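# Shelve cart bottle behind fridge bottle, then close door

## Task

A refrigerator shelf already holds one bottle. Pick up the bottle sitting on the cart and set it upright on that same shelf, straight behind the existing bottle. Afterwards close the refrigerator door completely. At the end both bottles must be upright and stay put without the robot holding them. The cart must still stand on its wheels. No glass bottle may drop any real distance, the door must not be swung open or shut violently, and the robot must not topple or finish leaning; any of these means failure.

## Robot and tools

Robot: a Hello Robot Stretch 4, about 1.6 m tall, with a single arm. It has an omni-wheel base whose rim is no more than 0.23 m from the base origin, a lift that slides up a mast, and a telescoping arm that reaches forward. On the arm's end is a wrist with yaw, pitch and roll joints and a two-finger gripper. It has four cameras: head_camera, head_left_camera, head_right_camera (fisheye) and wrist_camera. Loose objects may occasionally be nudged by an outside push.

Frames: the base frame sits on the floor under the base centre, with x forward, y left and z up. hand_pose is reported in this frame. It marks a point between the open fingertips, and its printed value may be slightly wrong. With all wrist joints at zero, the hand's axes line up with the base axes. The odometry frame is the base frame as it was when the scene began. base_odometry only counts wheel turns, so any slip is counted as travel. Its heading runs from -3.142 to 3.142 and grows to the left.

execute_actions: the argument "actions" is a list holding one action or none. An empty list returns the state and images and moves nothing. "cameras" picks which images come back: null, omitted or ["all"] gives every camera, and [] gives none. An action may contain:
- "base": exactly one relative move, counted from where the base last reported itself. translate_m is metres of straight driving (forward positive, -2 to 2). strafe_m is metres of sideways travel (left positive, -2 to 2). rotate_rad is radians of turning in place (counter-clockwise from above positive, -3.2 to 3.2).
- "joints": absolute target positions, keyed by joint name. lift_m is 0 to 1.2 m. arm_m is extension, 0 to 0.55 m. wrist_yaw_rad runs -1.134 to 4.276 (0 points ahead, positive turns left, 3.14 is stowed, and above 3.4 the arm may get in the way). wrist_pitch_rad runs -1.117 to 4.259 (0 is level, 1.57 points down). wrist_roll_rad runs -1.117 to 4.259 (at 0 the fingers are level, and positive turns clockwise when seen from behind). gripper_m is the fingertip gap, -0.038 to 0.141 m; values below 0 press the tips together. Tolerances for "done" are ±0.004 for lift, arm and gripper, ±0.02 for yaw and roll, and ±0.05 for pitch. A joint target outside its range gets clipped and the result reports it. Any other bad value or an unknown key rejects the whole call.
- "pace": "slow", "default", "fast" or "max". The base drives at 0.1, 0.3, 0.4 or 0.6 m/s and turns at 1, 2, 3 or 4 rad/s. A raised lift (above 0.2) caps these, down to 0.3 m/s and 1 rad/s at full height.
- "contact_limits": only {"arm_m": x}, with x from 0 (gentlest) to 0.75 (firmest). The default is 0.5.
- {"end_of_arm": "enable_torque"} on its own turns wrist or gripper motors back on after they shut off.
The motions in one action start together. A part you leave out may keep pushing toward an earlier target. No action runs longer than 15 s. If a call reports a stop, the remaining calls in that reply are skipped. To unfold the wrist at the start, send lift_m 0.4 together with wrist_yaw_rad 0.

wait(seconds 0 to 10) lets the simulation run and returns state and images. zoom_image(camera, region [x0,y0,x1,y1] in pixels, top-left origin, at most 504x504) enlarges part of a camera's latest full image. read_manual only returns licence text. finished_scene(scene) ends the scene for good, so first check that everything stays put on its own.

Results: lidar_m is 12 distances in metres, one per 30-degree sector. Sector 1 is straight ahead and they go counter-clockwise (4 left, 7 behind, 10 right). "-" means nothing was seen or something is closer than 0.25 m. The lidar misses glass and thin legs. wrist_depth_mm is a 7x7 grid of depths (100 to 2000 mm) with glass left out. turned_by_wheels and turned_by_imu disagreeing by more than about 0.1 rad suggests a collision or slip. base_tilt is in degrees. motor_effort is percent of maximum, with the peak in brackets; it is noisy and has offsets. For wheels, positive means turning right. base_status and joint_status can read "done", "off_target", "contact_stop_at_<key>" (that part goes slack), "limit_stop_at_<name>", "limit_stop_at_tilt" (leaning past 6 degrees makes lift, arm and wheels go slack), "limit_stop_at_own_body" or "torque_fault" (the wrist goes limp until enable_torque). on_its_own lists things that happened without being commanded; there "held at" gives the target, not the actual position.

Gripping: command a gap smaller than the object's width. A tighter value squeezes harder and pulls the object toward the wrist. Neither the gripper reading nor "done" shows whether you are holding something; a firm squeeze (target 0 or more) shows up as a rise in gripper effort. If the fingertips get stuck on a surface, raise the lift. Self-collision stops can happen with the gripper tilted up (pitch below -0.2) and rolled (roll below -0.4 or above 4).

Avoid: turning or driving with more than 1 kg held and arm_m above 0.2, especially at fast paces, since the robot can tip. Avoid long or high pushes and pulls, and hard contact. Keep bottles low and move slowly so nothing drops. Move the door gently in both directions. Make sure the cart is never knocked over. Quicker robot motion is better, but a failed goal outweighs it.

Each tool is called after "Call:" as name(argument=value, ...) on one line, values as JSON.

## Session

Call:
execute_actions(actions=[])

Scene clock: 0.00 s.
base_odometry: x=+0.000 y=+0.000 heading=+0.000 (m, m, rad; odometry frame)
turned_by_wheels: +0.000 (rad since the last result)
turned_by_imu: +0.000 (rad since the last result)
base_tilt: forward=+0.2 right=+0.0 (deg)
lidar_m: 1.58 0.74 0.80 1.15 1.43 1.55 1.10 1.08 3.05 1.35 1.99 2.12
base_status: not commanded
joint_positions: lift_m=+0.128 arm_m=-0.002 wrist_yaw_rad=+3.053 wrist_pitch_rad=-0.013 wrist_roll_rad=-0.018 gripper_m=+0.057
joint_status: not commanded
motor_effort: lift_m=+21 arm_m=+1 wrist_yaw_rad=+1 wrist_pitch_rad=-6 wrist_roll_rad=+0 gripper_m=-3 wheel_0=+0 wheel_1=+0 wheel_2=+1 (%)
hand_pose: x=-0.1111 y=+0.1127 z=+0.3100 quat_wxyz=(+0.044, +0.006, -0.009, +0.999) (m; base frame)
wrist_depth_mm: - 141 - - 1983 1537 1336 / 108 140 1499 - 1983 1576 1336 / 113 141 1308 - 1983 1576 1336 / 138 198 - - 1983 1537 1336 / 1430 1499 1308 - 1863 1576 1281 / 1042 1078 200 1060 204 1160 1182 / 741 294 798 - 768 768 798
pictures: head_camera, head_left_camera, head_right_camera, wrist_camera
Images, in order (width x height): head_camera 420x560, head_left_camera 420x672, head_right_camera 420x672, wrist_camera 616x392.

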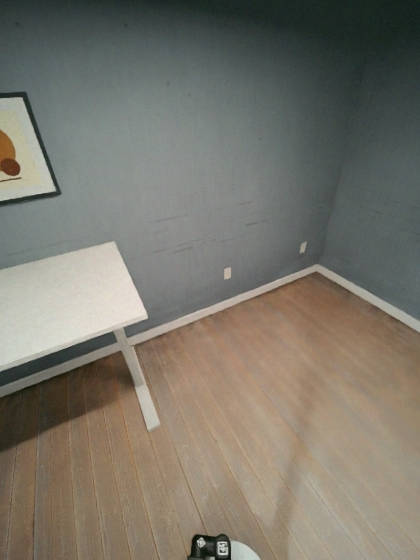

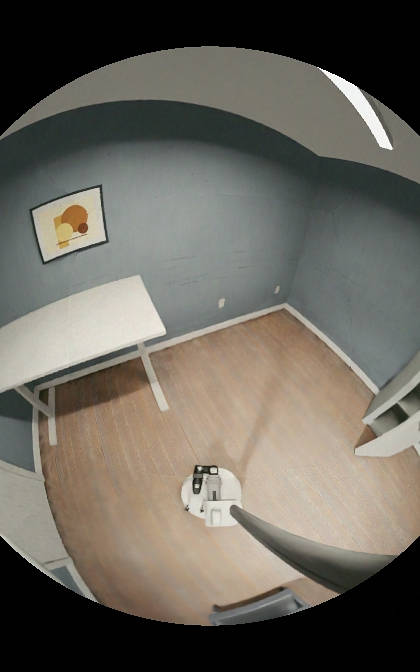

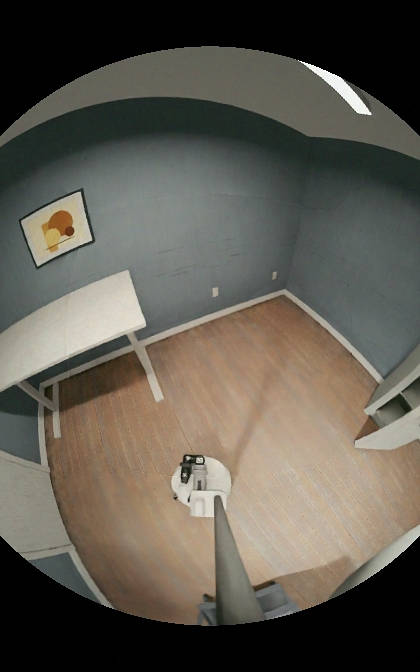

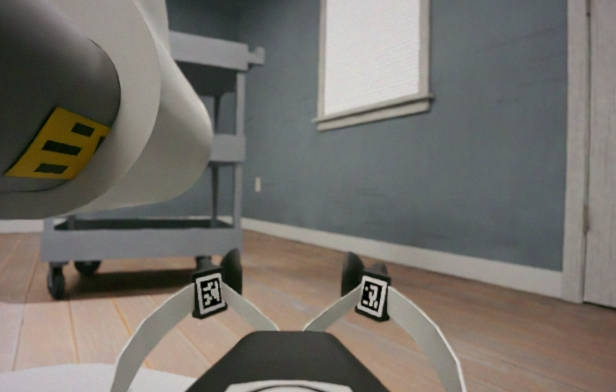

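Fridge on the right, cart behind. Look right.

Call:
execute_actions(actions=[{"base":{"rotate_rad":-1.5},"joints":{"lift_m":0.4,"wrist_yaw_rad":0}}])

Call:
execute_actions(actions=[{"base":{"rotate_rad":-1.5}}])

Scene clock: 5.93 s.
base_odometry: x=+0.000 y=+0.000 heading=-1.500 (m, m, rad; odometry frame)
turned_by_wheels: -1.500 (rad since the last result)
turned_by_imu: -1.489 (rad since the last result)
base_tilt: forward=+0.2 right=+0.0 (deg)
lidar_m: 1.36 2.21 2.00 1.53 0.75 0.83 1.28 1.46 1.58 1.08 1.10 2.91
base_status: done
joint_positions: lift_m=+0.400 arm_m=-0.002 wrist_yaw_rad=+0.001 wrist_pitch_rad=-0.013 wrist_roll_rad=-0.018 gripper_m=+0.057
joint_status: all done
motor_effort: lift_m=+24(20) arm_m=+0(0) wrist_yaw_rad=-1(7) wrist_pitch_rad=-6(6) wrist_roll_rad=+1(0) gripper_m=-2(2) wheel_0=+0(6) wheel_1=+0(7) wheel_2=+0(6) (%)
hand_pose: x=+0.4570 y=-0.0872 z=+0.5819 quat_wxyz=(+1.000, -0.009, -0.007, +0.000) (m; base frame)
wrist_depth_mm: 1708 1863 1708 1229 - - - / 1708 1983 - 1336 - - - / 1756 1921 1756 1366 - - - / 1756 1983 - 1366 - - - / 1756 1921 - 1397 - - - / 1756 1863 201 1205 203 - - / 1281 1281 1397 - 1336 1336 1430
pictures: head_camera, head_left_camera, head_right_camera, wrist_camera
camera_calibration (this result's frames):
wrist_camera: T_world_to_cam=[[-0.0146925, -0.999109, 0.0395612, -0.113223], [-0.00588572, -0.0394784, -0.999203, 0.631472], [0.999875, -0.0149136, -0.00530044, -0.223611], [0, 0, 0, 1]] pos_world=[0.225636, -0.0915271, 0.634263]
Images, in order (width x height): head_camera 420x560, head_left_camera 420x672, head_right_camera 420x672, wrist_camera 616x392.

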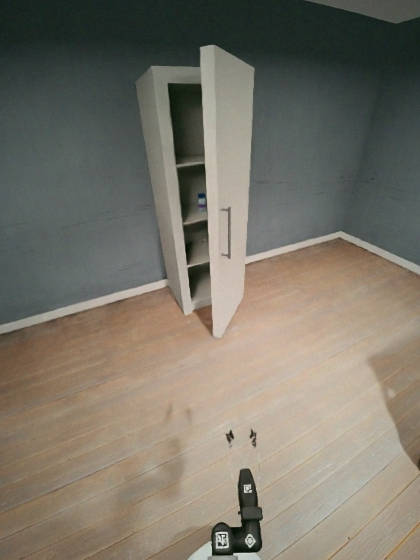

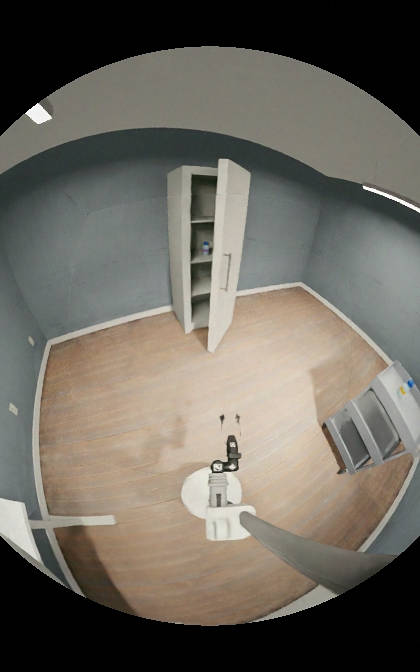

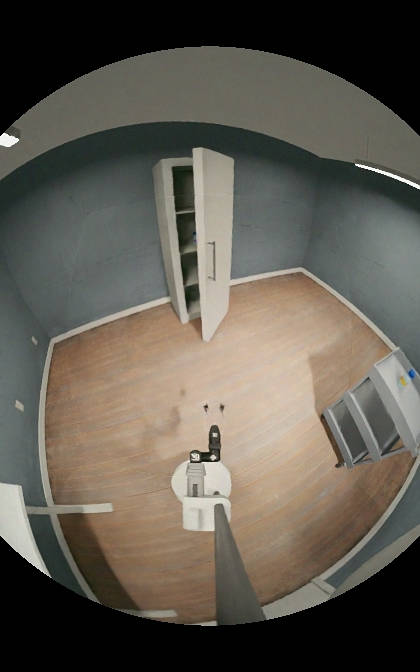

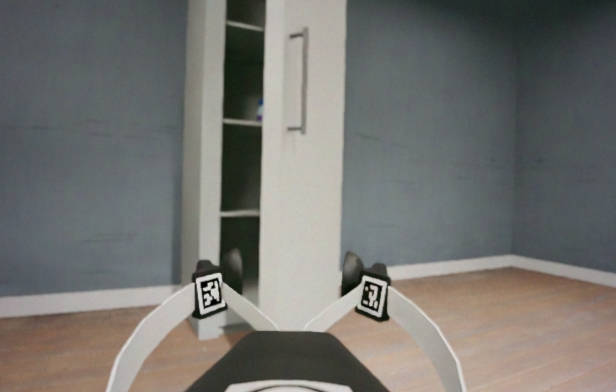

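Scene clock: 7.93 s.
base_odometry: x=+0.000 y=+0.000 heading=-3.000 (m, m, rad; odometry frame)
turned_by_wheels: -1.500 (rad since the last result)
turned_by_imu: -1.488 (rad since the last result)
base_tilt: forward=+0.2 right=-0.1 (deg)
lidar_m: 1.10 1.11 2.74 1.39 2.22 1.91 0.76 0.75 0.85 1.39 1.45 1.63
base_status: done
joint_positions: lift_m=+0.400 arm_m=-0.002 wrist_yaw_rad=+0.000 wrist_pitch_rad=-0.013 wrist_roll_rad=-0.018 gripper_m=+0.057
joint_status: not commanded
motor_effort: lift_m=+22(24) arm_m=+0(0) wrist_yaw_rad=+0(1) wrist_pitch_rad=-6(6) wrist_roll_rad=+1(1) gripper_m=-2(1) wheel_0=+0(6) wheel_1=+0(6) wheel_2=+0(6) (%)
hand_pose: x=+0.4570 y=-0.0874 z=+0.5820 quat_wxyz=(+1.000, -0.009, -0.007, +0.000) (m; base frame)
wrist_depth_mm: - - - - - 1708 1336 / - 878 - - - 1661 1336 / - 1182 1160 1118 - 1661 1336 / - - - - - 1708 1336 / - 878 904 976 - 1708 1336 / 1808 1281 200 1397 204 1661 1336 / 1308 878 917 - 1336 1366 1281
pictures: head_camera, head_left_camera, head_right_camera, wrist_camera
camera_calibration (this result's frames):
wrist_camera: T_world_to_cam=[[-0.0151528, -0.999102, 0.0395618, -0.11315], [-0.00589526, -0.0394764, -0.999203, 0.631596], [0.999868, -0.0153739, -0.0052918, -0.22362], [0, 0, 0, 1]] pos_world=[0.225599, -0.0915533, 0.634386]
Images, in order (width x height): head_camera 420x560, head_left_camera 420x672, head_right_camera 420x672, wrist_camera 616x392.

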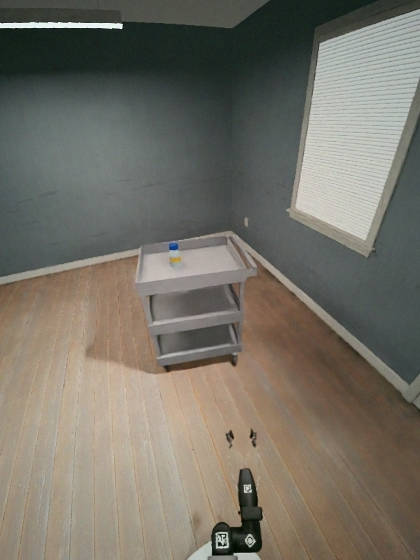

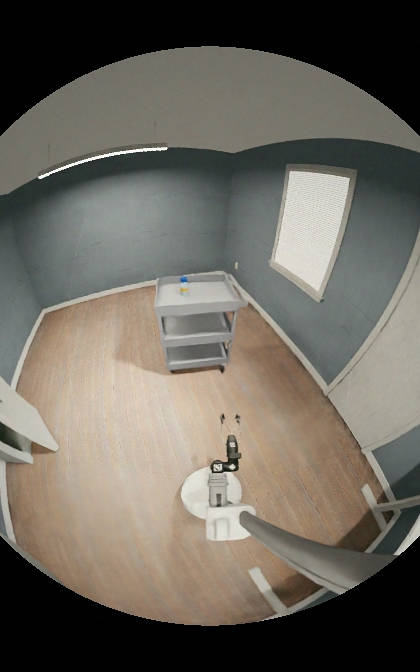

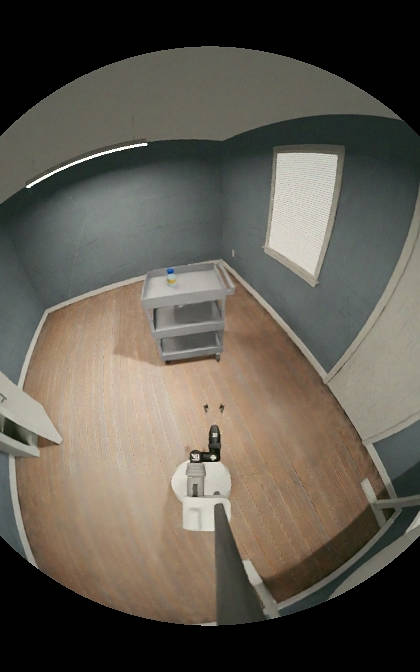

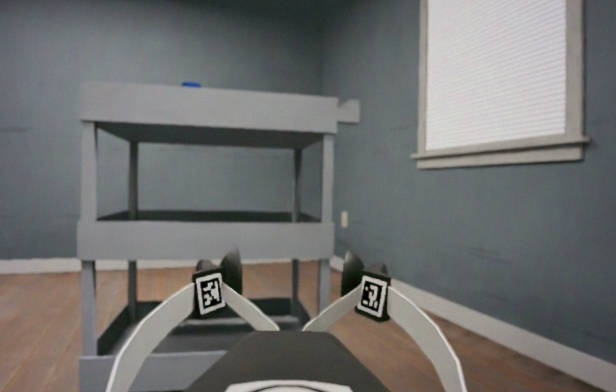

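Call:
execute_actions(actions=[{"base":{"strafe_m":0.31},"joints":{"lift_m":0.85,"gripper_m":0.13}}], cameras=[])

Call:
execute_actions(actions=[{"base":{"translate_m":0.4}}], cameras=["head_camera","wrist_camera"])

Scene clock: 20.47 s.
base_odometry: x=+0.044 y=-0.307 heading=-3.000 (m, m, rad; odometry frame)
turned_by_wheels: +0.000 (rad since the last result)
turned_by_imu: +0.000 (rad since the last result)
base_tilt: forward=+0.2 right=+0.0 (deg)
lidar_m: 1.07 3.05 1.58 1.07 1.91 2.06 1.65 0.90 0.98 1.54 1.75 1.19
base_status: done
joint_positions: lift_m=+0.850 arm_m=-0.002 wrist_yaw_rad=+0.000 wrist_pitch_rad=-0.013 wrist_roll_rad=-0.018 gripper_m=+0.130
joint_status: all done
motor_effort: lift_m=+23(26) arm_m=+0(0) wrist_yaw_rad=+1(0) wrist_pitch_rad=-6(5) wrist_roll_rad=+1(0) gripper_m=+1(2) wheel_0=+1(8) wheel_1=-2(9) wheel_2=+1(1) (%)
hand_pose: x=+0.4570 y=-0.0874 z=+1.0319 quat_wxyz=(+1.000, -0.009, -0.007, +0.000) (m; base frame)
wrist_depth_mm: - - - - - - 1618 / - - - - - - 1618 / - - - - - - 1661 / - - - - - - 1576 / - - - 1397 1397 1983 1661 / - - 878 904 946 1921 1618 / - - - - 1281 1921 1618
pictures: none
No camera images: the call's "cameras" was empty. Leave "cameras" out to get every camera's image.

Scene clock: 23.30 s.
base_odometry: x=-0.352 y=-0.363 heading=-3.000 (m, m, rad; odometry frame)
turned_by_wheels: +0.000 (rad since the last result)
turned_by_imu: -0.002 (rad since the last result)
base_tilt: forward=+0.2 right=+0.0 (deg)
lidar_m: 0.67 2.69 2.55 1.08 1.09 2.28 2.03 1.24 1.42 1.61 1.62 0.73
base_status: done
joint_positions: lift_m=+0.850 arm_m=-0.002 wrist_yaw_rad=+0.000 wrist_pitch_rad=-0.013 wrist_roll_rad=-0.018 gripper_m=+0.130
joint_status: not commanded
motor_effort: lift_m=+24(23) arm_m=+0(0) wrist_yaw_rad=+1(0) wrist_pitch_rad=-6(6) wrist_roll_rad=+1(3) gripper_m=+1(0) wheel_0=-1(2) wheel_1=+0(4) wheel_2=+2(8) (%)
hand_pose: x=+0.4570 y=-0.0874 z=+1.0319 quat_wxyz=(+1.000, -0.009, -0.007, +0.000) (m; base frame)
wrist_depth_mm: - - - - - 1863 1499 / - - - - - 1863 1464 / - - - - - 1863 1499 / - - - - - 1863 1499 / - - - - - 1863 1464 / - 654 741 715 759 741 1430 / - 640 634 - 530 549 585
pictures: head_camera, wrist_camera
camera_calibration (this result's frames):
wrist_camera: T_world_to_cam=[[-0.0151666, -0.999102, 0.0395617, -0.130947], [-0.00589561, -0.0394762, -0.999203, 1.08114], [0.999868, -0.0153878, -0.00529159, -0.221239], [0, 0, 0, 1]] pos_world=[0.225598, -0.0915541, 1.08429]
Images, in order (width x height): head_camera 420x560, wrist_camera 616x392.

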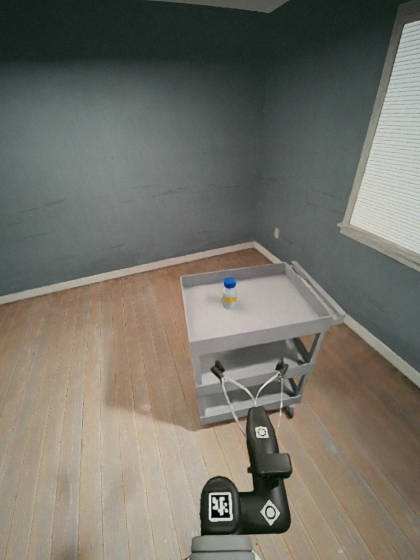

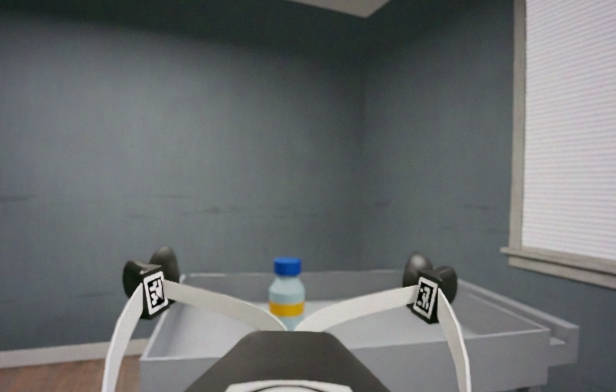

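Call:
execute_actions(actions=[{"base":{"strafe_m":0.025},"joints":{"lift_m":0.85,"wrist_pitch_rad":0.35,"arm_m":0.33}}], cameras=["head_camera","wrist_camera"])

Scene clock: 38.10 s.
base_odometry: x=-0.349 y=-0.388 heading=-3.000 (m, m, rad; odometry frame)
turned_by_wheels: +0.000 (rad since the last result)
turned_by_imu: -0.001 (rad since the last result)
base_tilt: forward=+0.3 right=+0.0 (deg)
lidar_m: 0.64 2.69 2.52 1.04 1.08 2.28 2.05 1.24 1.42 1.65 1.63 0.72
base_status: done
joint_positions: lift_m=+0.850 arm_m=+0.328 wrist_yaw_rad=+0.000 wrist_pitch_rad=+0.352 wrist_roll_rad=-0.018 gripper_m=+0.130
joint_status: all done
motor_effort: lift_m=+23(23) arm_m=+9(9) wrist_yaw_rad=+1(1) wrist_pitch_rad=-5(6) wrist_roll_rad=+1(2) gripper_m=+0(0) wheel_0=+0(6) wheel_1=-2(6) wheel_2=+0(1) (%)
hand_pose: x=+0.7702 y=-0.0874 z=+0.9286 quat_wxyz=(+0.985, -0.009, +0.175, +0.002) (m; base frame)
wrist_depth_mm: 1756 1863 - - - 1661 1366 / 1863 1983 - - - 1708 1366 / 1921 - - - - 1708 1397 / 1983 603 603 415 661 668 574 / 1921 397 504 430 517 525 504 / 1397 340 364 394 370 407 404 / 271 319 334 - 330 332 343
pictures: head_camera, wrist_camera
camera_calibration (this result's frames):
wrist_camera: T_world_to_cam=[[-0.0000864678, -0.9991, 0.0424153, -0.136393], [-0.36245, -0.0394999, -0.931166, 1.19119], [0.932003, -0.015454, -0.362121, -0.151312], [0, 0, 0, 1]] pos_world=[0.572759, -0.0915565, 1.06019]
Images, in order (width x height): head_camera 420x560, wrist_camera 616x392.

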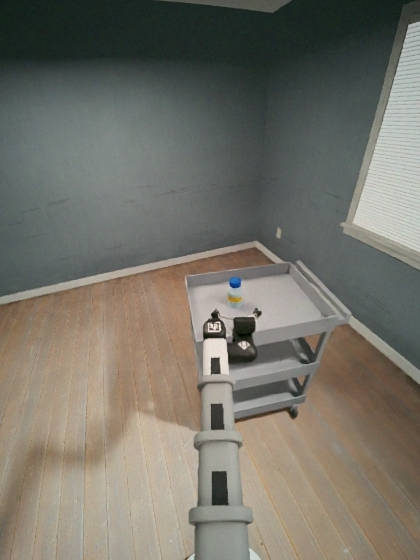

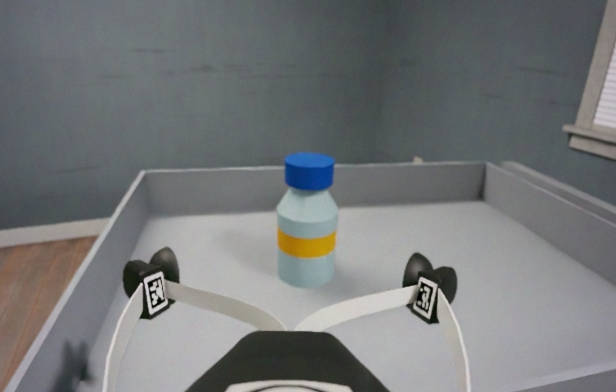

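Call:
execute_actions(actions=[{"joints":{"lift_m":0.81,"arm_m":0.44}}], cameras=["head_camera","wrist_camera"])

Scene clock: 47.00 s.
base_odometry: x=-0.349 y=-0.388 heading=-3.000 (m, m, rad; odometry frame)
turned_by_wheels: +0.000 (rad since the last result)
turned_by_imu: -0.001 (rad since the last result)
base_tilt: forward=+0.2 right=+0.0 (deg)
lidar_m: 0.64 2.68 2.55 1.05 1.08 2.27 2.04 1.23 1.36 1.63 1.63 0.73
base_status: not commanded
joint_positions: lift_m=+0.810 arm_m=+0.438 wrist_yaw_rad=+0.000 wrist_pitch_rad=+0.352 wrist_roll_rad=-0.018 gripper_m=+0.130
joint_status: all done
motor_effort: lift_m=+19(20) arm_m=+9(9) wrist_yaw_rad=+2(0) wrist_pitch_rad=-6(6) wrist_roll_rad=+0(0) gripper_m=-1(0) wheel_0=+1(1) wheel_1=-2(2) wheel_2=+0(0) (%)
hand_pose: x=+0.8801 y=-0.0874 z=+0.8889 quat_wxyz=(+0.985, -0.009, +0.175, +0.002) (m; base frame)
wrist_depth_mm: 1661 1756 1921 - - 1661 1336 / 1708 1921 - - - 1661 1308 / 1808 1921 - - - 1661 1336 / 1863 469 496 289 544 569 517 / 332 402 421 293 436 439 445 / 290 298 307 303 312 342 345 / 263 270 281 - 278 281 286
pictures: head_camera, wrist_camera
camera_calibration (this result's frames):
wrist_camera: T_world_to_cam=[[-0.000148224, -0.9991, 0.0424155, -0.134665], [-0.362529, -0.0394764, -0.931136, 1.19417], [0.931972, -0.0155149, -0.362197, -0.26808], [0, 0, 0, 1]] pos_world=[0.682747, -0.0915613, 1.02055]
Images, in order (width x height): head_camera 420x560, wrist_camera 616x392.

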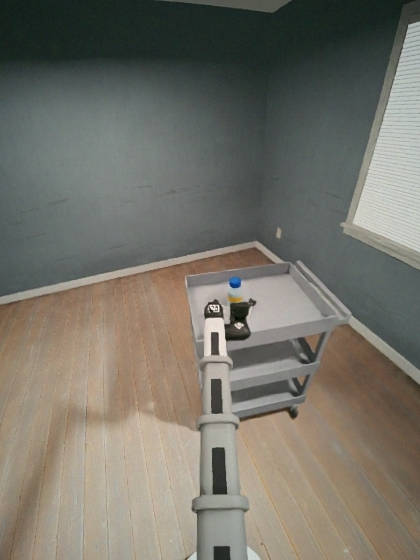

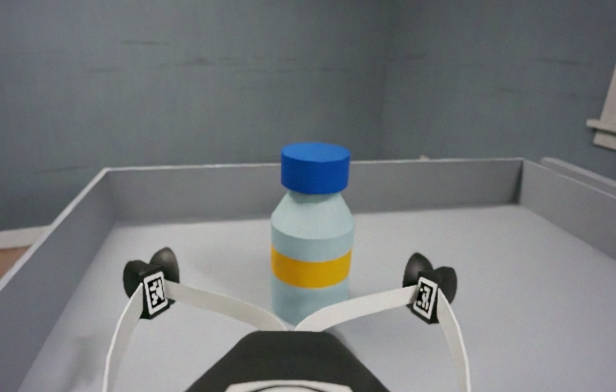

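Call:
execute_actions(actions=[{"joints":{"lift_m":0.79,"arm_m":0.505}}], cameras=["wrist_camera"])

Scene clock: 52.40 s.
base_odometry: x=-0.349 y=-0.388 heading=-3.000 (m, m, rad; odometry frame)
turned_by_wheels: +0.000 (rad since the last result)
turned_by_imu: -0.001 (rad since the last result)
base_tilt: forward=+0.2 right=+0.0 (deg)
lidar_m: 0.66 2.67 2.55 1.05 1.07 2.25 2.06 1.26 1.36 1.65 1.63 0.74
base_status: not commanded
joint_positions: lift_m=+0.790 arm_m=+0.503 wrist_yaw_rad=+0.000 wrist_pitch_rad=+0.352 wrist_roll_rad=-0.018 gripper_m=+0.130
joint_status: all done
motor_effort: lift_m=+19(17) arm_m=+9(9) wrist_yaw_rad=+1(1) wrist_pitch_rad=-5(5) wrist_roll_rad=+2(1) gripper_m=+0(1) wheel_0=+1(0) wheel_1=-2(2) wheel_2=+0(0) (%)
hand_pose: x=+0.9451 y=-0.0874 z=+0.8689 quat_wxyz=(+0.985, -0.009, +0.175, +0.002) (m; base frame)
wrist_depth_mm: 1618 1708 1863 - - 1618 1281 / 1661 1808 - - - 1618 1336 / 1756 1921 - - - 1618 1308 / 384 410 430 215 477 496 492 / 320 373 382 217 377 402 407 / 283 271 278 221 232 312 314 / 242 246 254 - 254 255 265
pictures: wrist_camera
camera_calibration (this result's frames):
wrist_camera: T_world_to_cam=[[-0.000149489, -0.9991, 0.0424153, -0.133806], [-0.362542, -0.0394756, -0.931131, 1.19913], [0.931968, -0.0155165, -0.36221, -0.335877], [0, 0, 0, 1]] pos_world=[0.74774, -0.0915615, 1.00056]
Images, in order (width x height): wrist_camera 616x392.

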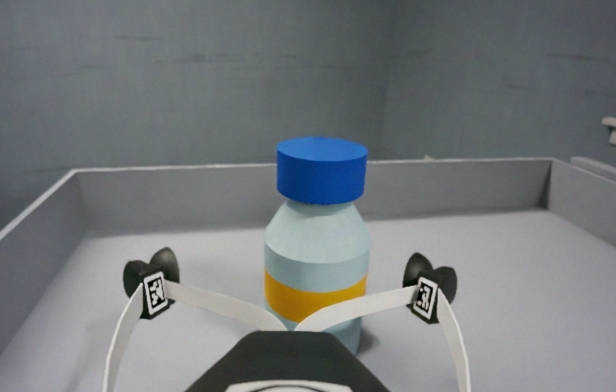

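Call:
execute_actions(actions=[{"joints":{"gripper_m":0.0,"arm_m":0.515}}], cameras=[])

Call:
execute_actions(actions=[{"joints":{"lift_m":0.92}}], cameras=["wrist_camera","head_camera"])

Scene clock: 59.17 s.
base_odometry: x=-0.349 y=-0.388 heading=-3.000 (m, m, rad; odometry frame)
turned_by_wheels: +0.000 (rad since the last result)
turned_by_imu: -0.001 (rad since the last result)
base_tilt: forward=+0.2 right=+0.0 (deg)
lidar_m: 0.66 2.67 2.55 1.05 1.08 2.28 2.05 1.25 1.42 1.63 1.64 0.73
base_status: not commanded
joint_positions: lift_m=+0.790 arm_m=+0.513 wrist_yaw_rad=-0.001 wrist_pitch_rad=+0.356 wrist_roll_rad=-0.018 gripper_m=+0.001
joint_status: all done
motor_effort: lift_m=+20(20) arm_m=+8(9) wrist_yaw_rad=+2(17) wrist_pitch_rad=-17(17) wrist_roll_rad=+2(2) gripper_m=-23(23) wheel_0=-1(4) wheel_1=-2(3) wheel_2=+0(3) (%)
hand_pose: x=+0.9547 y=-0.0876 z=+0.8678 quat_wxyz=(+0.984, -0.009, +0.177, +0.001) (m; base frame)
wrist_depth_mm: 1537 1708 1863 - - 1661 1281 / 1661 1756 1983 - - 1618 1308 / 1756 1863 - - - 1618 1281 / 377 399 415 185 466 484 477 / 322 366 215 193 387 392 397 / 279 176 200 200 187 309 307 / 236 240 244 - 250 250 259
pictures: none
No camera images: the call's "cameras" was empty. Leave "cameras" out to get every camera's image.

Scene clock: 60.77 s.
base_odometry: x=-0.349 y=-0.388 heading=-3.000 (m, m, rad; odometry frame)
turned_by_wheels: +0.000 (rad since the last result)
turned_by_imu: +0.000 (rad since the last result)
base_tilt: forward=+0.2 right=+0.0 (deg)
lidar_m: 0.66 2.66 2.55 1.03 1.06 2.28 2.02 1.25 1.40 1.65 1.63 0.72
base_status: not commanded
joint_positions: lift_m=+0.920 arm_m=+0.513 wrist_yaw_rad=+0.000 wrist_pitch_rad=+0.357 wrist_roll_rad=-0.018 gripper_m=+0.001
joint_status: all done
motor_effort: lift_m=+26(28) arm_m=+9(9) wrist_yaw_rad=+2(3) wrist_pitch_rad=-20(21) wrist_roll_rad=+2(0) gripper_m=-25(24) wheel_0=-1(1) wheel_1=-2(2) wheel_2=+0(1) (%)
hand_pose: x=+0.9546 y=-0.0876 z=+0.9970 quat_wxyz=(+0.984, -0.009, +0.178, +0.001) (m; base frame)
wrist_depth_mm: 1618 1708 1921 1983 - 1576 1308 / 1661 1808 1983 - - 1661 1308 / 1756 1921 - - - 1661 1336 / 1808 - - 185 - 1708 1366 / 1863 - 214 193 521 554 539 / 1618 176 200 199 186 508 480 / 351 397 402 - 410 399 424
pictures: head_camera, wrist_camera
camera_calibration (this result's frames):
wrist_camera: T_world_to_cam=[[-0.000401525, -0.999096, 0.0425046, -0.13922], [-0.36713, -0.0393892, -0.929335, 1.32445], [0.930169, -0.0159779, -0.366783, -0.292111], [0, 0, 0, 1]] pos_world=[0.757904, -0.0915925, 1.12964]
Images, in order (width x height): head_camera 420x560, wrist_camera 616x392.

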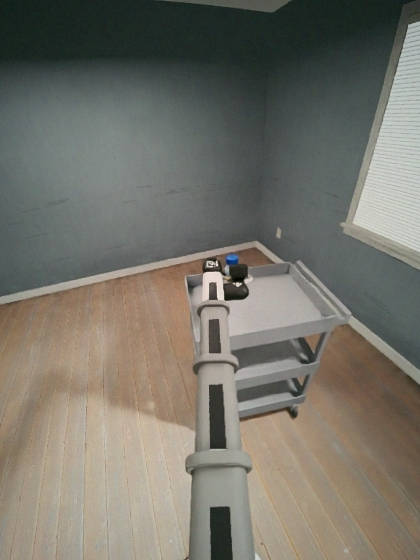

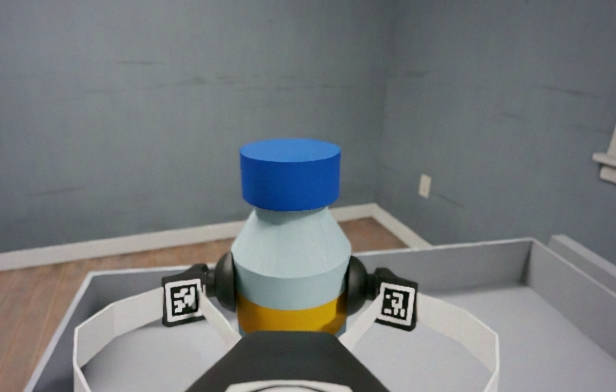

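Call:
execute_actions(actions=[{"joints":{"arm_m":0.0}}], cameras=[])

Call:
execute_actions(actions=[{"base":{"rotate_rad":1.43},"pace":"slow"}], cameras=[])

Call:
execute_actions(actions=[{"base":{"strafe_m":0.75}}], cameras=[])

Call:
execute_actions(actions=[{"base":{"translate_m":0.35}}])

Scene clock: 73.10 s.
base_odometry: x=-0.349 y=-0.388 heading=-3.000 (m, m, rad; odometry frame)
turned_by_wheels: +0.000 (rad since the last result)
turned_by_imu: -0.001 (rad since the last result)
base_tilt: forward=+0.2 right=+0.0 (deg)
lidar_m: 0.40 2.67 2.56 1.04 1.10 2.29 2.03 1.26 1.43 1.61 1.63 0.72
base_status: not commanded
joint_positions: lift_m=+0.920 arm_m=+0.002 wrist_yaw_rad=+0.000 wrist_pitch_rad=+0.357 wrist_roll_rad=-0.018 gripper_m=+0.001
joint_status: all done
motor_effort: lift_m=+25(26) arm_m=-8(9) wrist_yaw_rad=+1(2) wrist_pitch_rad=-21(20) wrist_roll_rad=+0(0) gripper_m=-24(26) wheel_0=-1(1) wheel_1=-2(2) wheel_2=+0(1) (%)
hand_pose: x=+0.4427 y=-0.0875 z=+0.9969 quat_wxyz=(+0.984, -0.009, +0.178, +0.002) (m; base frame)
wrist_depth_mm: - - - - - 1863 1499 / - - - - - 1808 1537 / - - - 991 - 1863 1499 / - - 788 186 891 798 1464 / - - 213 193 574 609 1464 / 1618 176 200 199 187 732 1576 / 1336 1366 597 - 820 741 1464
pictures: none
No camera images: the call's "cameras" was empty. Leave "cameras" out to get every camera's image.

Scene clock: 75.80 s.
base_odometry: x=-0.349 y=-0.388 heading=-1.570 (m, m, rad; odometry frame)
turned_by_wheels: +1.430 (rad since the last result)
turned_by_imu: +1.418 (rad since the last result)
base_tilt: forward=+0.2 right=+0.0 (deg)
lidar_m: 0.39 1.03 2.16 2.10 1.23 1.29 1.70 1.61 0.80 0.65 2.68 2.82
base_status: done
joint_positions: lift_m=+0.920 arm_m=+0.002 wrist_yaw_rad=+0.000 wrist_pitch_rad=+0.357 wrist_roll_rad=-0.018 gripper_m=+0.001
joint_status: not commanded
motor_effort: lift_m=+26(26) arm_m=-9(8) wrist_yaw_rad=+0(1) wrist_pitch_rad=-20(20) wrist_roll_rad=+0(1) gripper_m=-24(24) wheel_0=+0(4) wheel_1=-2(5) wheel_2=+0(5) (%)
hand_pose: x=+0.4428 y=-0.0874 z=+0.9970 quat_wxyz=(+0.984, -0.009, +0.178, +0.002) (m; base frame)
wrist_depth_mm: 707 891 1808 1983 - - - / 750 917 1863 - - - - / 798 960 1281 - - - - / 1160 991 1281 185 - - - / 1308 1025 214 193 - - - / 1499 176 200 200 187 1808 1808 / 1366 1098 1397 - 1430 1397 1464
pictures: none
No camera images: the call's "cameras" was empty. Leave "cameras" out to get every camera's image.

Scene clock: 79.63 s.
base_odometry: x=+0.401 y=-0.388 heading=-1.570 (m, m, rad; odometry frame)
turned_by_wheels: +0.000 (rad since the last result)
turned_by_imu: +0.002 (rad since the last result)
base_tilt: forward=+0.2 right=+0.0 (deg)
lidar_m: 0.42 1.70 1.77 1.42 1.35 0.72 0.89 1.95 1.67 1.39 3.34 1.03
base_status: done
joint_positions: lift_m=+0.920 arm_m=+0.002 wrist_yaw_rad=+0.000 wrist_pitch_rad=+0.357 wrist_roll_rad=-0.018 gripper_m=+0.001
joint_status: not commanded
motor_effort: lift_m=+25(26) arm_m=-9(9) wrist_yaw_rad=+1(0) wrist_pitch_rad=-19(20) wrist_roll_rad=-1(3) gripper_m=-24(25) wheel_0=+1(7) wheel_1=-1(7) wheel_2=+1(2) (%)
hand_pose: x=+0.4428 y=-0.0874 z=+0.9970 quat_wxyz=(+0.984, -0.009, +0.178, +0.002) (m; base frame)
wrist_depth_mm: 1205 1308 1308 1499 1281 - - / 1229 1397 1397 1366 1255 - - / 1308 1464 1499 1118 1464 - - / 1366 1576 1618 186 1464 - - / 1464 1618 214 193 1618 - - / 1499 176 200 200 187 1756 1756 / 1336 1397 1430 - 1397 1430 1464
pictures: none
No camera images: the call's "cameras" was empty. Leave "cameras" out to get every camera's image.

Scene clock: 82.30 s.
base_odometry: x=+0.402 y=-0.738 heading=-1.570 (m, m, rad; odometry frame)
turned_by_wheels: +0.000 (rad since the last result)
turned_by_imu: -0.002 (rad since the last result)
base_tilt: forward=+0.2 right=+0.0 (deg)
lidar_m: 0.38 1.38 1.46 1.59 1.51 1.05 1.18 2.30 1.51 1.41 3.17 0.71
base_status: done
joint_positions: lift_m=+0.920 arm_m=+0.002 wrist_yaw_rad=+0.000 wrist_pitch_rad=+0.357 wrist_roll_rad=-0.018 gripper_m=+0.001
joint_status: not commanded
motor_effort: lift_m=+25(25) arm_m=-8(9) wrist_yaw_rad=+1(1) wrist_pitch_rad=-20(20) wrist_roll_rad=+4(0) gripper_m=-23(25) wheel_0=-2(7) wheel_1=-1(5) wheel_2=+1(8) (%)
hand_pose: x=+0.4427 y=-0.0874 z=+0.9970 quat_wxyz=(+0.984, -0.009, +0.178, +0.002) (m; base frame)
wrist_depth_mm: 946 1060 798 1205 1060 399 - / 1008 1098 854 1229 1098 415 - / 1042 1160 931 750 1060 436 - / 1098 1229 1008 185 1182 466 - / 1160 1281 229 193 1138 500 - / 1205 175 201 199 186 525 1756 / 1255 1366 1397 - 1281 564 1464
pictures: head_camera, head_left_camera, head_right_camera, wrist_camera
camera_calibration (this result's frames):
wrist_camera: T_world_to_cam=[[0.000127615, -0.999096, 0.0425009, -0.139514], [-0.367262, -0.0395777, -0.929275, 1.13649], [0.930118, -0.0154904, -0.366935, 0.184266], [0, 0, 0, 1]] pos_world=[0.246019, -0.0915542, 1.12966]
Images, in order (width x height): head_camera 420x560, head_left_camera 420x672, head_right_camera 420x672, wrist_camera 616x392.

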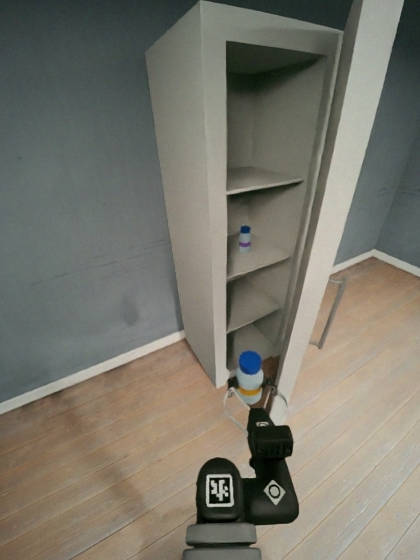

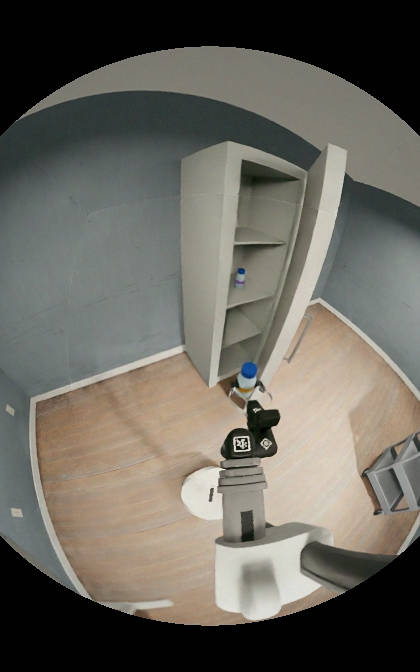

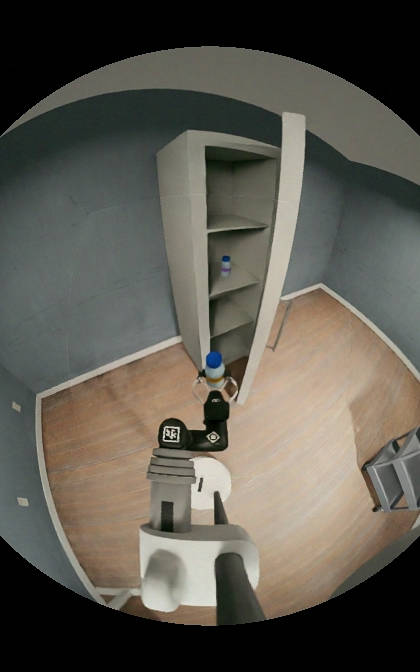

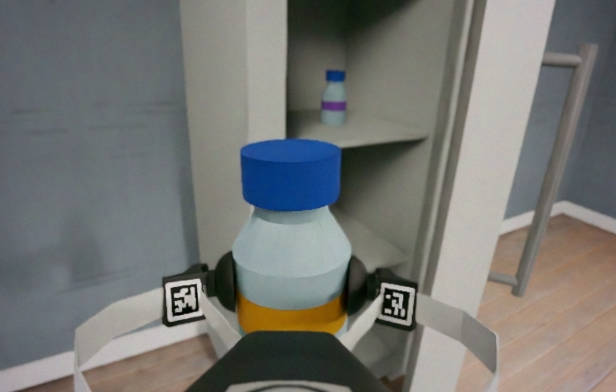

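Call:
execute_actions(actions=[{"base":{"rotate_rad":0.56},"joints":{"wrist_yaw_rad":2.2},"pace":"slow"}], cameras=[])

Call:
execute_actions(actions=[{"base":{"translate_m":0.47}}], cameras=[])

Call:
execute_actions(actions=[{"base":{"strafe_m":-0.4},"pace":"slow"}], cameras=["head_camera","head_right_camera"])

Scene clock: 136.50 s.
base_odometry: x=+0.402 y=-0.738 heading=-1.010 (m, m, rad; odometry frame)
turned_by_wheels: +0.560 (rad since the last result)
turned_by_imu: +0.554 (rad since the last result)
base_tilt: forward=+0.1 right=+0.0 (deg)
lidar_m: 1.37 1.46 0.25 0.27 1.08 1.19 2.28 1.48 1.39 3.17 0.68 0.93
base_status: done
joint_positions: lift_m=+0.920 arm_m=+0.002 wrist_yaw_rad=+2.200 wrist_pitch_rad=+0.357 wrist_roll_rad=-0.018 gripper_m=+0.001
joint_status: all done
motor_effort: lift_m=+25(25) arm_m=-8(8) wrist_yaw_rad=+2(13) wrist_pitch_rad=-19(20) wrist_roll_rad=+0(2) gripper_m=-24(24) wheel_0=+0(5) wheel_1=+0(5) wheel_2=-1(5) (%)
hand_pose: x=+0.0841 y=+0.2700 z=+0.9971 quat_wxyz=(+0.445, -0.162, +0.073, +0.878) (m; base frame)
wrist_depth_mm: - - - 1708 1464 1255 1118 / - - 1618 1756 1537 1308 1160 / - - - 1499 1576 1366 1205 / - - - 186 1661 1397 1255 / - - 229 194 1708 1430 1308 / 1661 175 201 200 186 1464 1336 / 1366 1397 1397 - 1430 1464 1366
pictures: none
No camera images: the call's "cameras" was empty. Leave "cameras" out to get every camera's image.

Scene clock: 139.53 s.
base_odometry: x=+0.652 y=-1.136 heading=-1.010 (m, m, rad; odometry frame)
turned_by_wheels: +0.000 (rad since the last result)
turned_by_imu: -0.002 (rad since the last result)
base_tilt: forward=+0.2 right=+0.0 (deg)
lidar_m: 0.91 0.96 0.25 0.25 1.56 1.37 2.76 1.75 2.06 0.57 0.58 0.72
base_status: done
joint_positions: lift_m=+0.920 arm_m=+0.002 wrist_yaw_rad=+2.200 wrist_pitch_rad=+0.357 wrist_roll_rad=-0.018 gripper_m=+0.001
joint_status: not commanded
motor_effort: lift_m=+25(25) arm_m=-9(8) wrist_yaw_rad=+1(2) wrist_pitch_rad=-20(20) wrist_roll_rad=+0(0) gripper_m=-24(23) wheel_0=+0(2) wheel_1=+0(4) wheel_2=+1(8) (%)
hand_pose: x=+0.0840 y=+0.2700 z=+0.9971 quat_wxyz=(+0.445, -0.162, +0.073, +0.878) (m; base frame)
wrist_depth_mm: - - 1983 1661 1397 1229 1078 / - - - 1756 1464 1255 1118 / - - - 1661 1537 1308 1182 / - - - 185 1618 1366 1229 / - - 232 193 1661 1499 1255 / 1661 176 200 200 187 1430 1308 / 1366 1366 1397 - 1464 1430 1366
pictures: none
No camera images: the call's "cameras" was empty. Leave "cameras" out to get every camera's image.

Scene clock: 144.67 s.
base_odometry: x=+0.313 y=-1.349 heading=-1.010 (m, m, rad; odometry frame)
turned_by_wheels: +0.000 (rad since the last result)
turned_by_imu: -0.002 (rad since the last result)
base_tilt: forward=+0.2 right=+0.0 (deg)
lidar_m: 0.40 0.96 0.25 0.25 1.65 1.79 2.78 1.47 - 0.25 0.43 0.34
base_status: done
joint_positions: lift_m=+0.920 arm_m=+0.002 wrist_yaw_rad=+2.200 wrist_pitch_rad=+0.357 wrist_roll_rad=-0.018 gripper_m=+0.001
joint_status: not commanded
motor_effort: lift_m=+25(25) arm_m=-9(8) wrist_yaw_rad=+1(1) wrist_pitch_rad=-20(20) wrist_roll_rad=+2(1) gripper_m=-24(24) wheel_0=+0(4) wheel_1=-1(6) wheel_2=+0(0) (%)
hand_pose: x=+0.0840 y=+0.2700 z=+0.9970 quat_wxyz=(+0.445, -0.162, +0.073, +0.878) (m; base frame)
wrist_depth_mm: - - - - 1808 1576 1430 / - - - - 1921 1618 1464 / - - - - 1983 1708 1537 / - - - 185 - 1808 1537 / - - 213 194 - 1863 1618 / 1661 176 200 200 187 1808 1618 / 1366 1397 1430 - 1430 1397 1464
pictures: head_camera, head_right_camera
Images, in order (width x height): head_camera 420x560, head_right_camera 420x672.

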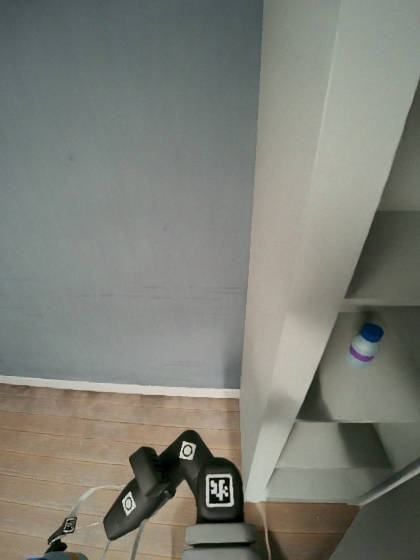

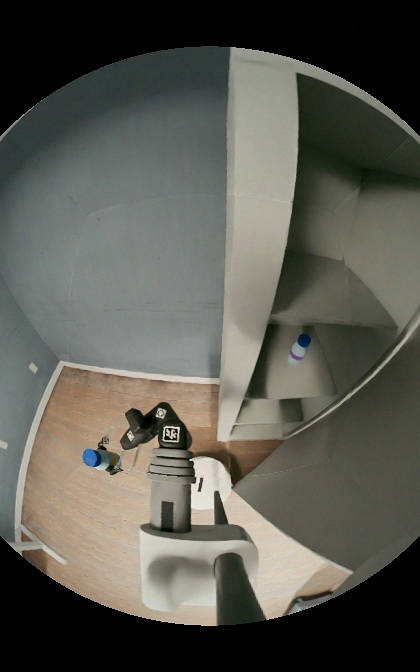

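Call:
execute_actions(actions=[{"base":{"translate_m":-0.04},"pace":"slow"}], cameras=[])

Call:
execute_actions(actions=[{"base":{"strafe_m":-0.25},"pace":"slow"}], cameras=["head_camera","head_right_camera"])

Scene clock: 151.90 s.
base_odometry: x=+0.292 y=-1.315 heading=-1.010 (m, m, rad; odometry frame)
turned_by_wheels: +0.000 (rad since the last result)
turned_by_imu: -0.001 (rad since the last result)
base_tilt: forward=+0.2 right=+0.0 (deg)
lidar_m: 0.40 0.98 0.25 0.25 1.65 1.75 2.76 1.49 0.30 0.25 0.29 0.36
base_status: done
joint_positions: lift_m=+0.920 arm_m=+0.002 wrist_yaw_rad=+2.200 wrist_pitch_rad=+0.357 wrist_roll_rad=-0.018 gripper_m=+0.001
joint_status: not commanded
motor_effort: lift_m=+25(25) arm_m=-9(8) wrist_yaw_rad=+1(1) wrist_pitch_rad=-20(20) wrist_roll_rad=-1(1) gripper_m=-24(25) wheel_0=+0(5) wheel_1=-1(3) wheel_2=+0(6) (%)
hand_pose: x=+0.0840 y=+0.2700 z=+0.9970 quat_wxyz=(+0.445, -0.162, +0.073, +0.878) (m; base frame)
wrist_depth_mm: - - - - 1808 1618 1430 / - - - - 1921 1661 1464 / - - - - - 1708 1499 / - - - 185 - 1808 1576 / - - 214 193 - 1863 1618 / 1661 176 200 200 186 1756 1661 / 1336 1430 1430 - 1464 1430 1430
pictures: none
No camera images: the call's "cameras" was empty. Leave "cameras" out to get every camera's image.

Scene clock: 155.53 s.
base_odometry: x=+0.080 y=-1.448 heading=-1.010 (m, m, rad; odometry frame)
turned_by_wheels: +0.000 (rad since the last result)
turned_by_imu: -0.002 (rad since the last result)
base_tilt: forward=+0.2 right=+0.0 (deg)
lidar_m: 0.35 0.39 0.25 0.27 1.85 2.18 1.56 0.31 0.26 0.25 0.33 0.37
base_status: done
joint_positions: lift_m=+0.920 arm_m=+0.002 wrist_yaw_rad=+2.200 wrist_pitch_rad=+0.357 wrist_roll_rad=-0.018 gripper_m=+0.001
joint_status: not commanded
motor_effort: lift_m=+25(25) arm_m=-8(9) wrist_yaw_rad=+1(1) wrist_pitch_rad=-20(21) wrist_roll_rad=-1(1) gripper_m=-25(23) wheel_0=+0(10) wheel_1=-2(12) wheel_2=-1(10) (%)
hand_pose: x=+0.0840 y=+0.2700 z=+0.9970 quat_wxyz=(+0.445, -0.162, +0.073, +0.878) (m; base frame)
wrist_depth_mm: - - - - - 1808 1576 / - - - - - 1863 1661 / - - - - - 1983 1708 / - - - 186 - - 1808 / - - 213 193 - - 1863 / 1708 176 200 200 186 1808 1808 / 1366 1397 1430 - 1430 1397 1464
pictures: head_camera, head_right_camera
Images, in order (width x height): head_camera 420x560, head_right_camera 420x672.

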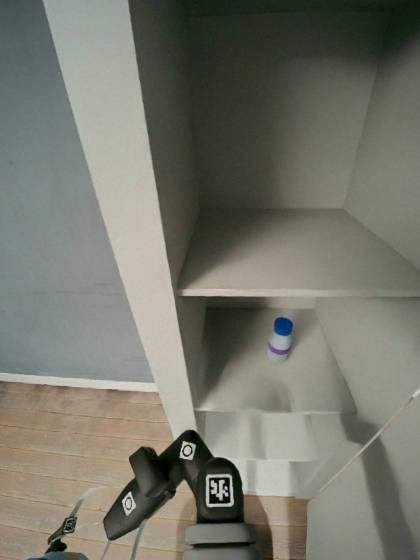

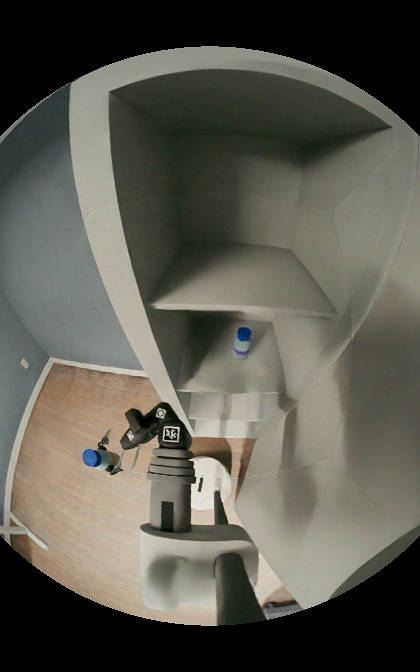

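Call:
execute_actions(actions=[{"base":{"strafe_m":-0.14},"pace":"slow"}], cameras=["head_right_camera"])

Call:
execute_actions(actions=[{"base":{"translate_m":-0.32},"pace":"slow"}], cameras=["head_right_camera","head_camera"])

Scene clock: 166.50 s.
base_odometry: x=-0.039 y=-1.522 heading=-1.010 (m, m, rad; odometry frame)
turned_by_wheels: +0.000 (rad since the last result)
turned_by_imu: -0.002 (rad since the last result)
base_tilt: forward=+0.2 right=-0.1 (deg)
lidar_m: 0.34 0.39 0.25 0.25 1.94 2.38 1.36 0.29 0.25 0.25 0.25 0.36
base_status: done
joint_positions: lift_m=+0.920 arm_m=+0.002 wrist_yaw_rad=+2.200 wrist_pitch_rad=+0.357 wrist_roll_rad=-0.018 gripper_m=+0.001
joint_status: not commanded
motor_effort: lift_m=+25(25) arm_m=-9(8) wrist_yaw_rad=+1(1) wrist_pitch_rad=-20(21) wrist_roll_rad=+1(1) gripper_m=-23(23) wheel_0=+2(3) wheel_1=+0(8) wheel_2=+0(1) (%)
hand_pose: x=+0.0840 y=+0.2700 z=+0.9970 quat_wxyz=(+0.445, -0.162, +0.073, +0.878) (m; base frame)
wrist_depth_mm: - - - - - 1983 1708 / - - - - - - 1808 / - - - - - - 1808 / - - - 186 - - 1921 / - - 213 194 - - 1983 / 1661 176 200 199 186 1808 1808 / 1366 1397 1430 - 1430 1366 1499
pictures: head_right_camera
Images, in order (width x height): head_right_camera 420x672.

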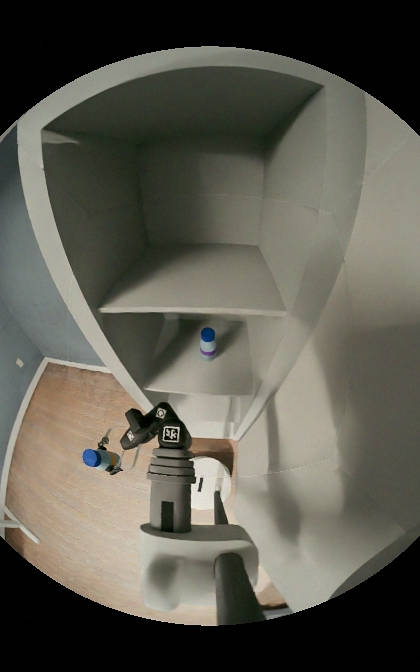

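Scene clock: 171.00 s.
base_odometry: x=-0.209 y=-1.251 heading=-1.010 (m, m, rad; odometry frame)
turned_by_wheels: +0.000 (rad since the last result)
turned_by_imu: +0.000 (rad since the last result)
base_tilt: forward=+0.1 right=-0.1 (deg)
lidar_m: 0.67 0.70 0.25 0.26 1.77 2.46 1.13 1.05 2.46 0.26 0.25 0.28
base_status: done
joint_positions: lift_m=+0.920 arm_m=+0.002 wrist_yaw_rad=+2.200 wrist_pitch_rad=+0.357 wrist_roll_rad=-0.018 gripper_m=+0.001
joint_status: not commanded
motor_effort: lift_m=+25(25) arm_m=-9(9) wrist_yaw_rad=+0(1) wrist_pitch_rad=-20(20) wrist_roll_rad=-1(2) gripper_m=-25(24) wheel_0=-1(3) wheel_1=-1(3) wheel_2=+1(5) (%)
hand_pose: x=+0.0840 y=+0.2700 z=+0.9970 quat_wxyz=(+0.445, -0.162, +0.073, +0.878) (m; base frame)
wrist_depth_mm: - - - - - 1983 1756 / - - - - - - 1808 / - - - - - - 1863 / - - - 186 - - 1921 / - - 213 194 - - 1983 / 1618 176 200 199 186 1756 1808 / 1366 1397 1397 - 1430 1397 1499
pictures: head_camera, head_right_camera
Images, in order (width x height): head_camera 420x560, head_right_camera 420x672.

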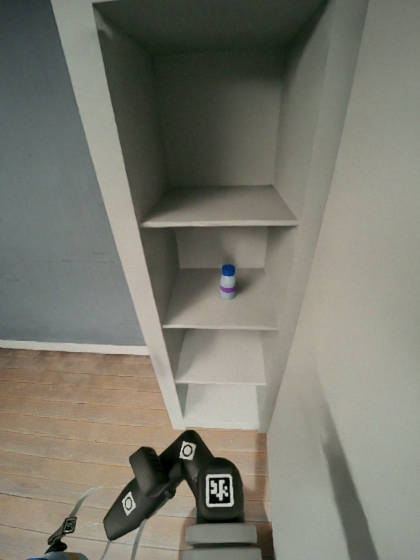

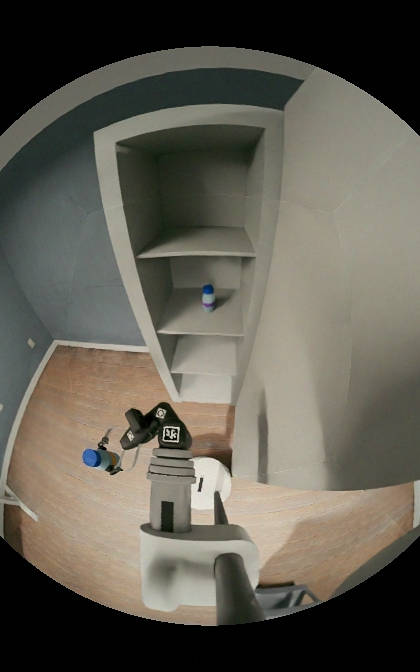

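Call:
execute_actions(actions=[{"base":{"strafe_m":0.17},"joints":{"wrist_yaw_rad":0,"lift_m":0.98},"pace":"slow"}], cameras=[])

Call:
execute_actions(actions=[{"joints":{"arm_m":0.3},"pace":"slow"}], cameras=["wrist_camera","head_camera"])

Scene clock: 185.10 s.
base_odometry: x=-0.065 y=-1.161 heading=-1.010 (m, m, rad; odometry frame)
turned_by_wheels: +0.000 (rad since the last result)
turned_by_imu: -0.001 (rad since the last result)
base_tilt: forward=+0.2 right=+0.0 (deg)
lidar_m: 0.41 1.31 1.90 2.12 1.64 2.16 1.49 1.10 2.62 0.35 0.35 0.57
base_status: done
joint_positions: lift_m=+0.980 arm_m=+0.002 wrist_yaw_rad=+0.000 wrist_pitch_rad=+0.357 wrist_roll_rad=-0.018 gripper_m=+0.001
joint_status: all done
motor_effort: lift_m=+26(24) arm_m=-9(9) wrist_yaw_rad=+0(7) wrist_pitch_rad=-19(20) wrist_roll_rad=+0(3) gripper_m=-25(25) wheel_0=-2(5) wheel_1=+1(5) wheel_2=+0(1) (%)
hand_pose: x=+0.4427 y=-0.0874 z=+1.0570 quat_wxyz=(+0.984, -0.009, +0.178, +0.002) (m; base frame)
wrist_depth_mm: 960 427 525 809 809 668 462 / 1008 976 544 866 854 668 442 / 1078 1042 504 891 878 661 452 / 1160 1118 508 186 683 647 477 / 1255 1205 230 193 574 554 496 / 1336 175 201 199 186 559 492 / 1430 1397 609 - 842 597 488
pictures: none
No camera images: the call's "cameras" was empty. Leave "cameras" out to get every camera's image.

Scene clock: 189.40 s.
base_odometry: x=-0.065 y=-1.161 heading=-1.010 (m, m, rad; odometry frame)
turned_by_wheels: +0.000 (rad since the last result)
turned_by_imu: -0.001 (rad since the last result)
base_tilt: forward=+0.2 right=+0.0 (deg)
lidar_m: 0.66 1.30 1.90 2.12 1.63 2.12 1.44 1.12 2.63 0.34 0.37 0.59
base_status: not commanded
joint_positions: lift_m=+0.980 arm_m=+0.298 wrist_yaw_rad=+0.000 wrist_pitch_rad=+0.357 wrist_roll_rad=-0.018 gripper_m=+0.001
joint_status: all done
motor_effort: lift_m=+26(26) arm_m=+9(8) wrist_yaw_rad=+0(1) wrist_pitch_rad=-20(20) wrist_roll_rad=-1(2) gripper_m=-23(24) wheel_0=-2(1) wheel_1=+1(1) wheel_2=+0(0) (%)
hand_pose: x=+0.7396 y=-0.0874 z=+1.0570 quat_wxyz=(+0.984, -0.009, +0.178, +0.002) (m; base frame)
wrist_depth_mm: 169 245 449 539 535 530 492 / 172 250 469 569 564 549 473 / 175 255 433 585 591 585 477 / 179 259 397 186 627 609 469 / 187 262 214 194 389 512 462 / 200 176 200 199 186 402 421 / 213 267 334 - 342 330 351
pictures: head_camera, wrist_camera
camera_calibration (this result's frames):
wrist_camera: T_world_to_cam=[[0.000222699, -0.999096, 0.0424993, -0.142143], [-0.367186, -0.0396123, -0.929304, 1.30124], [0.930148, -0.0153982, -0.366863, -0.069961], [0, 0, 0, 1]] pos_world=[0.542904, -0.091547, 1.18962]
Images, in order (width x height): head_camera 420x560, wrist_camera 616x392.

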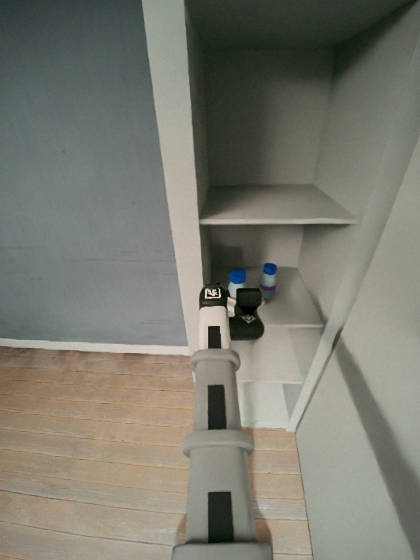

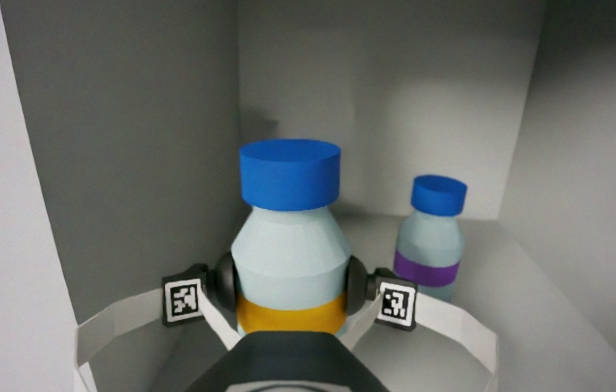

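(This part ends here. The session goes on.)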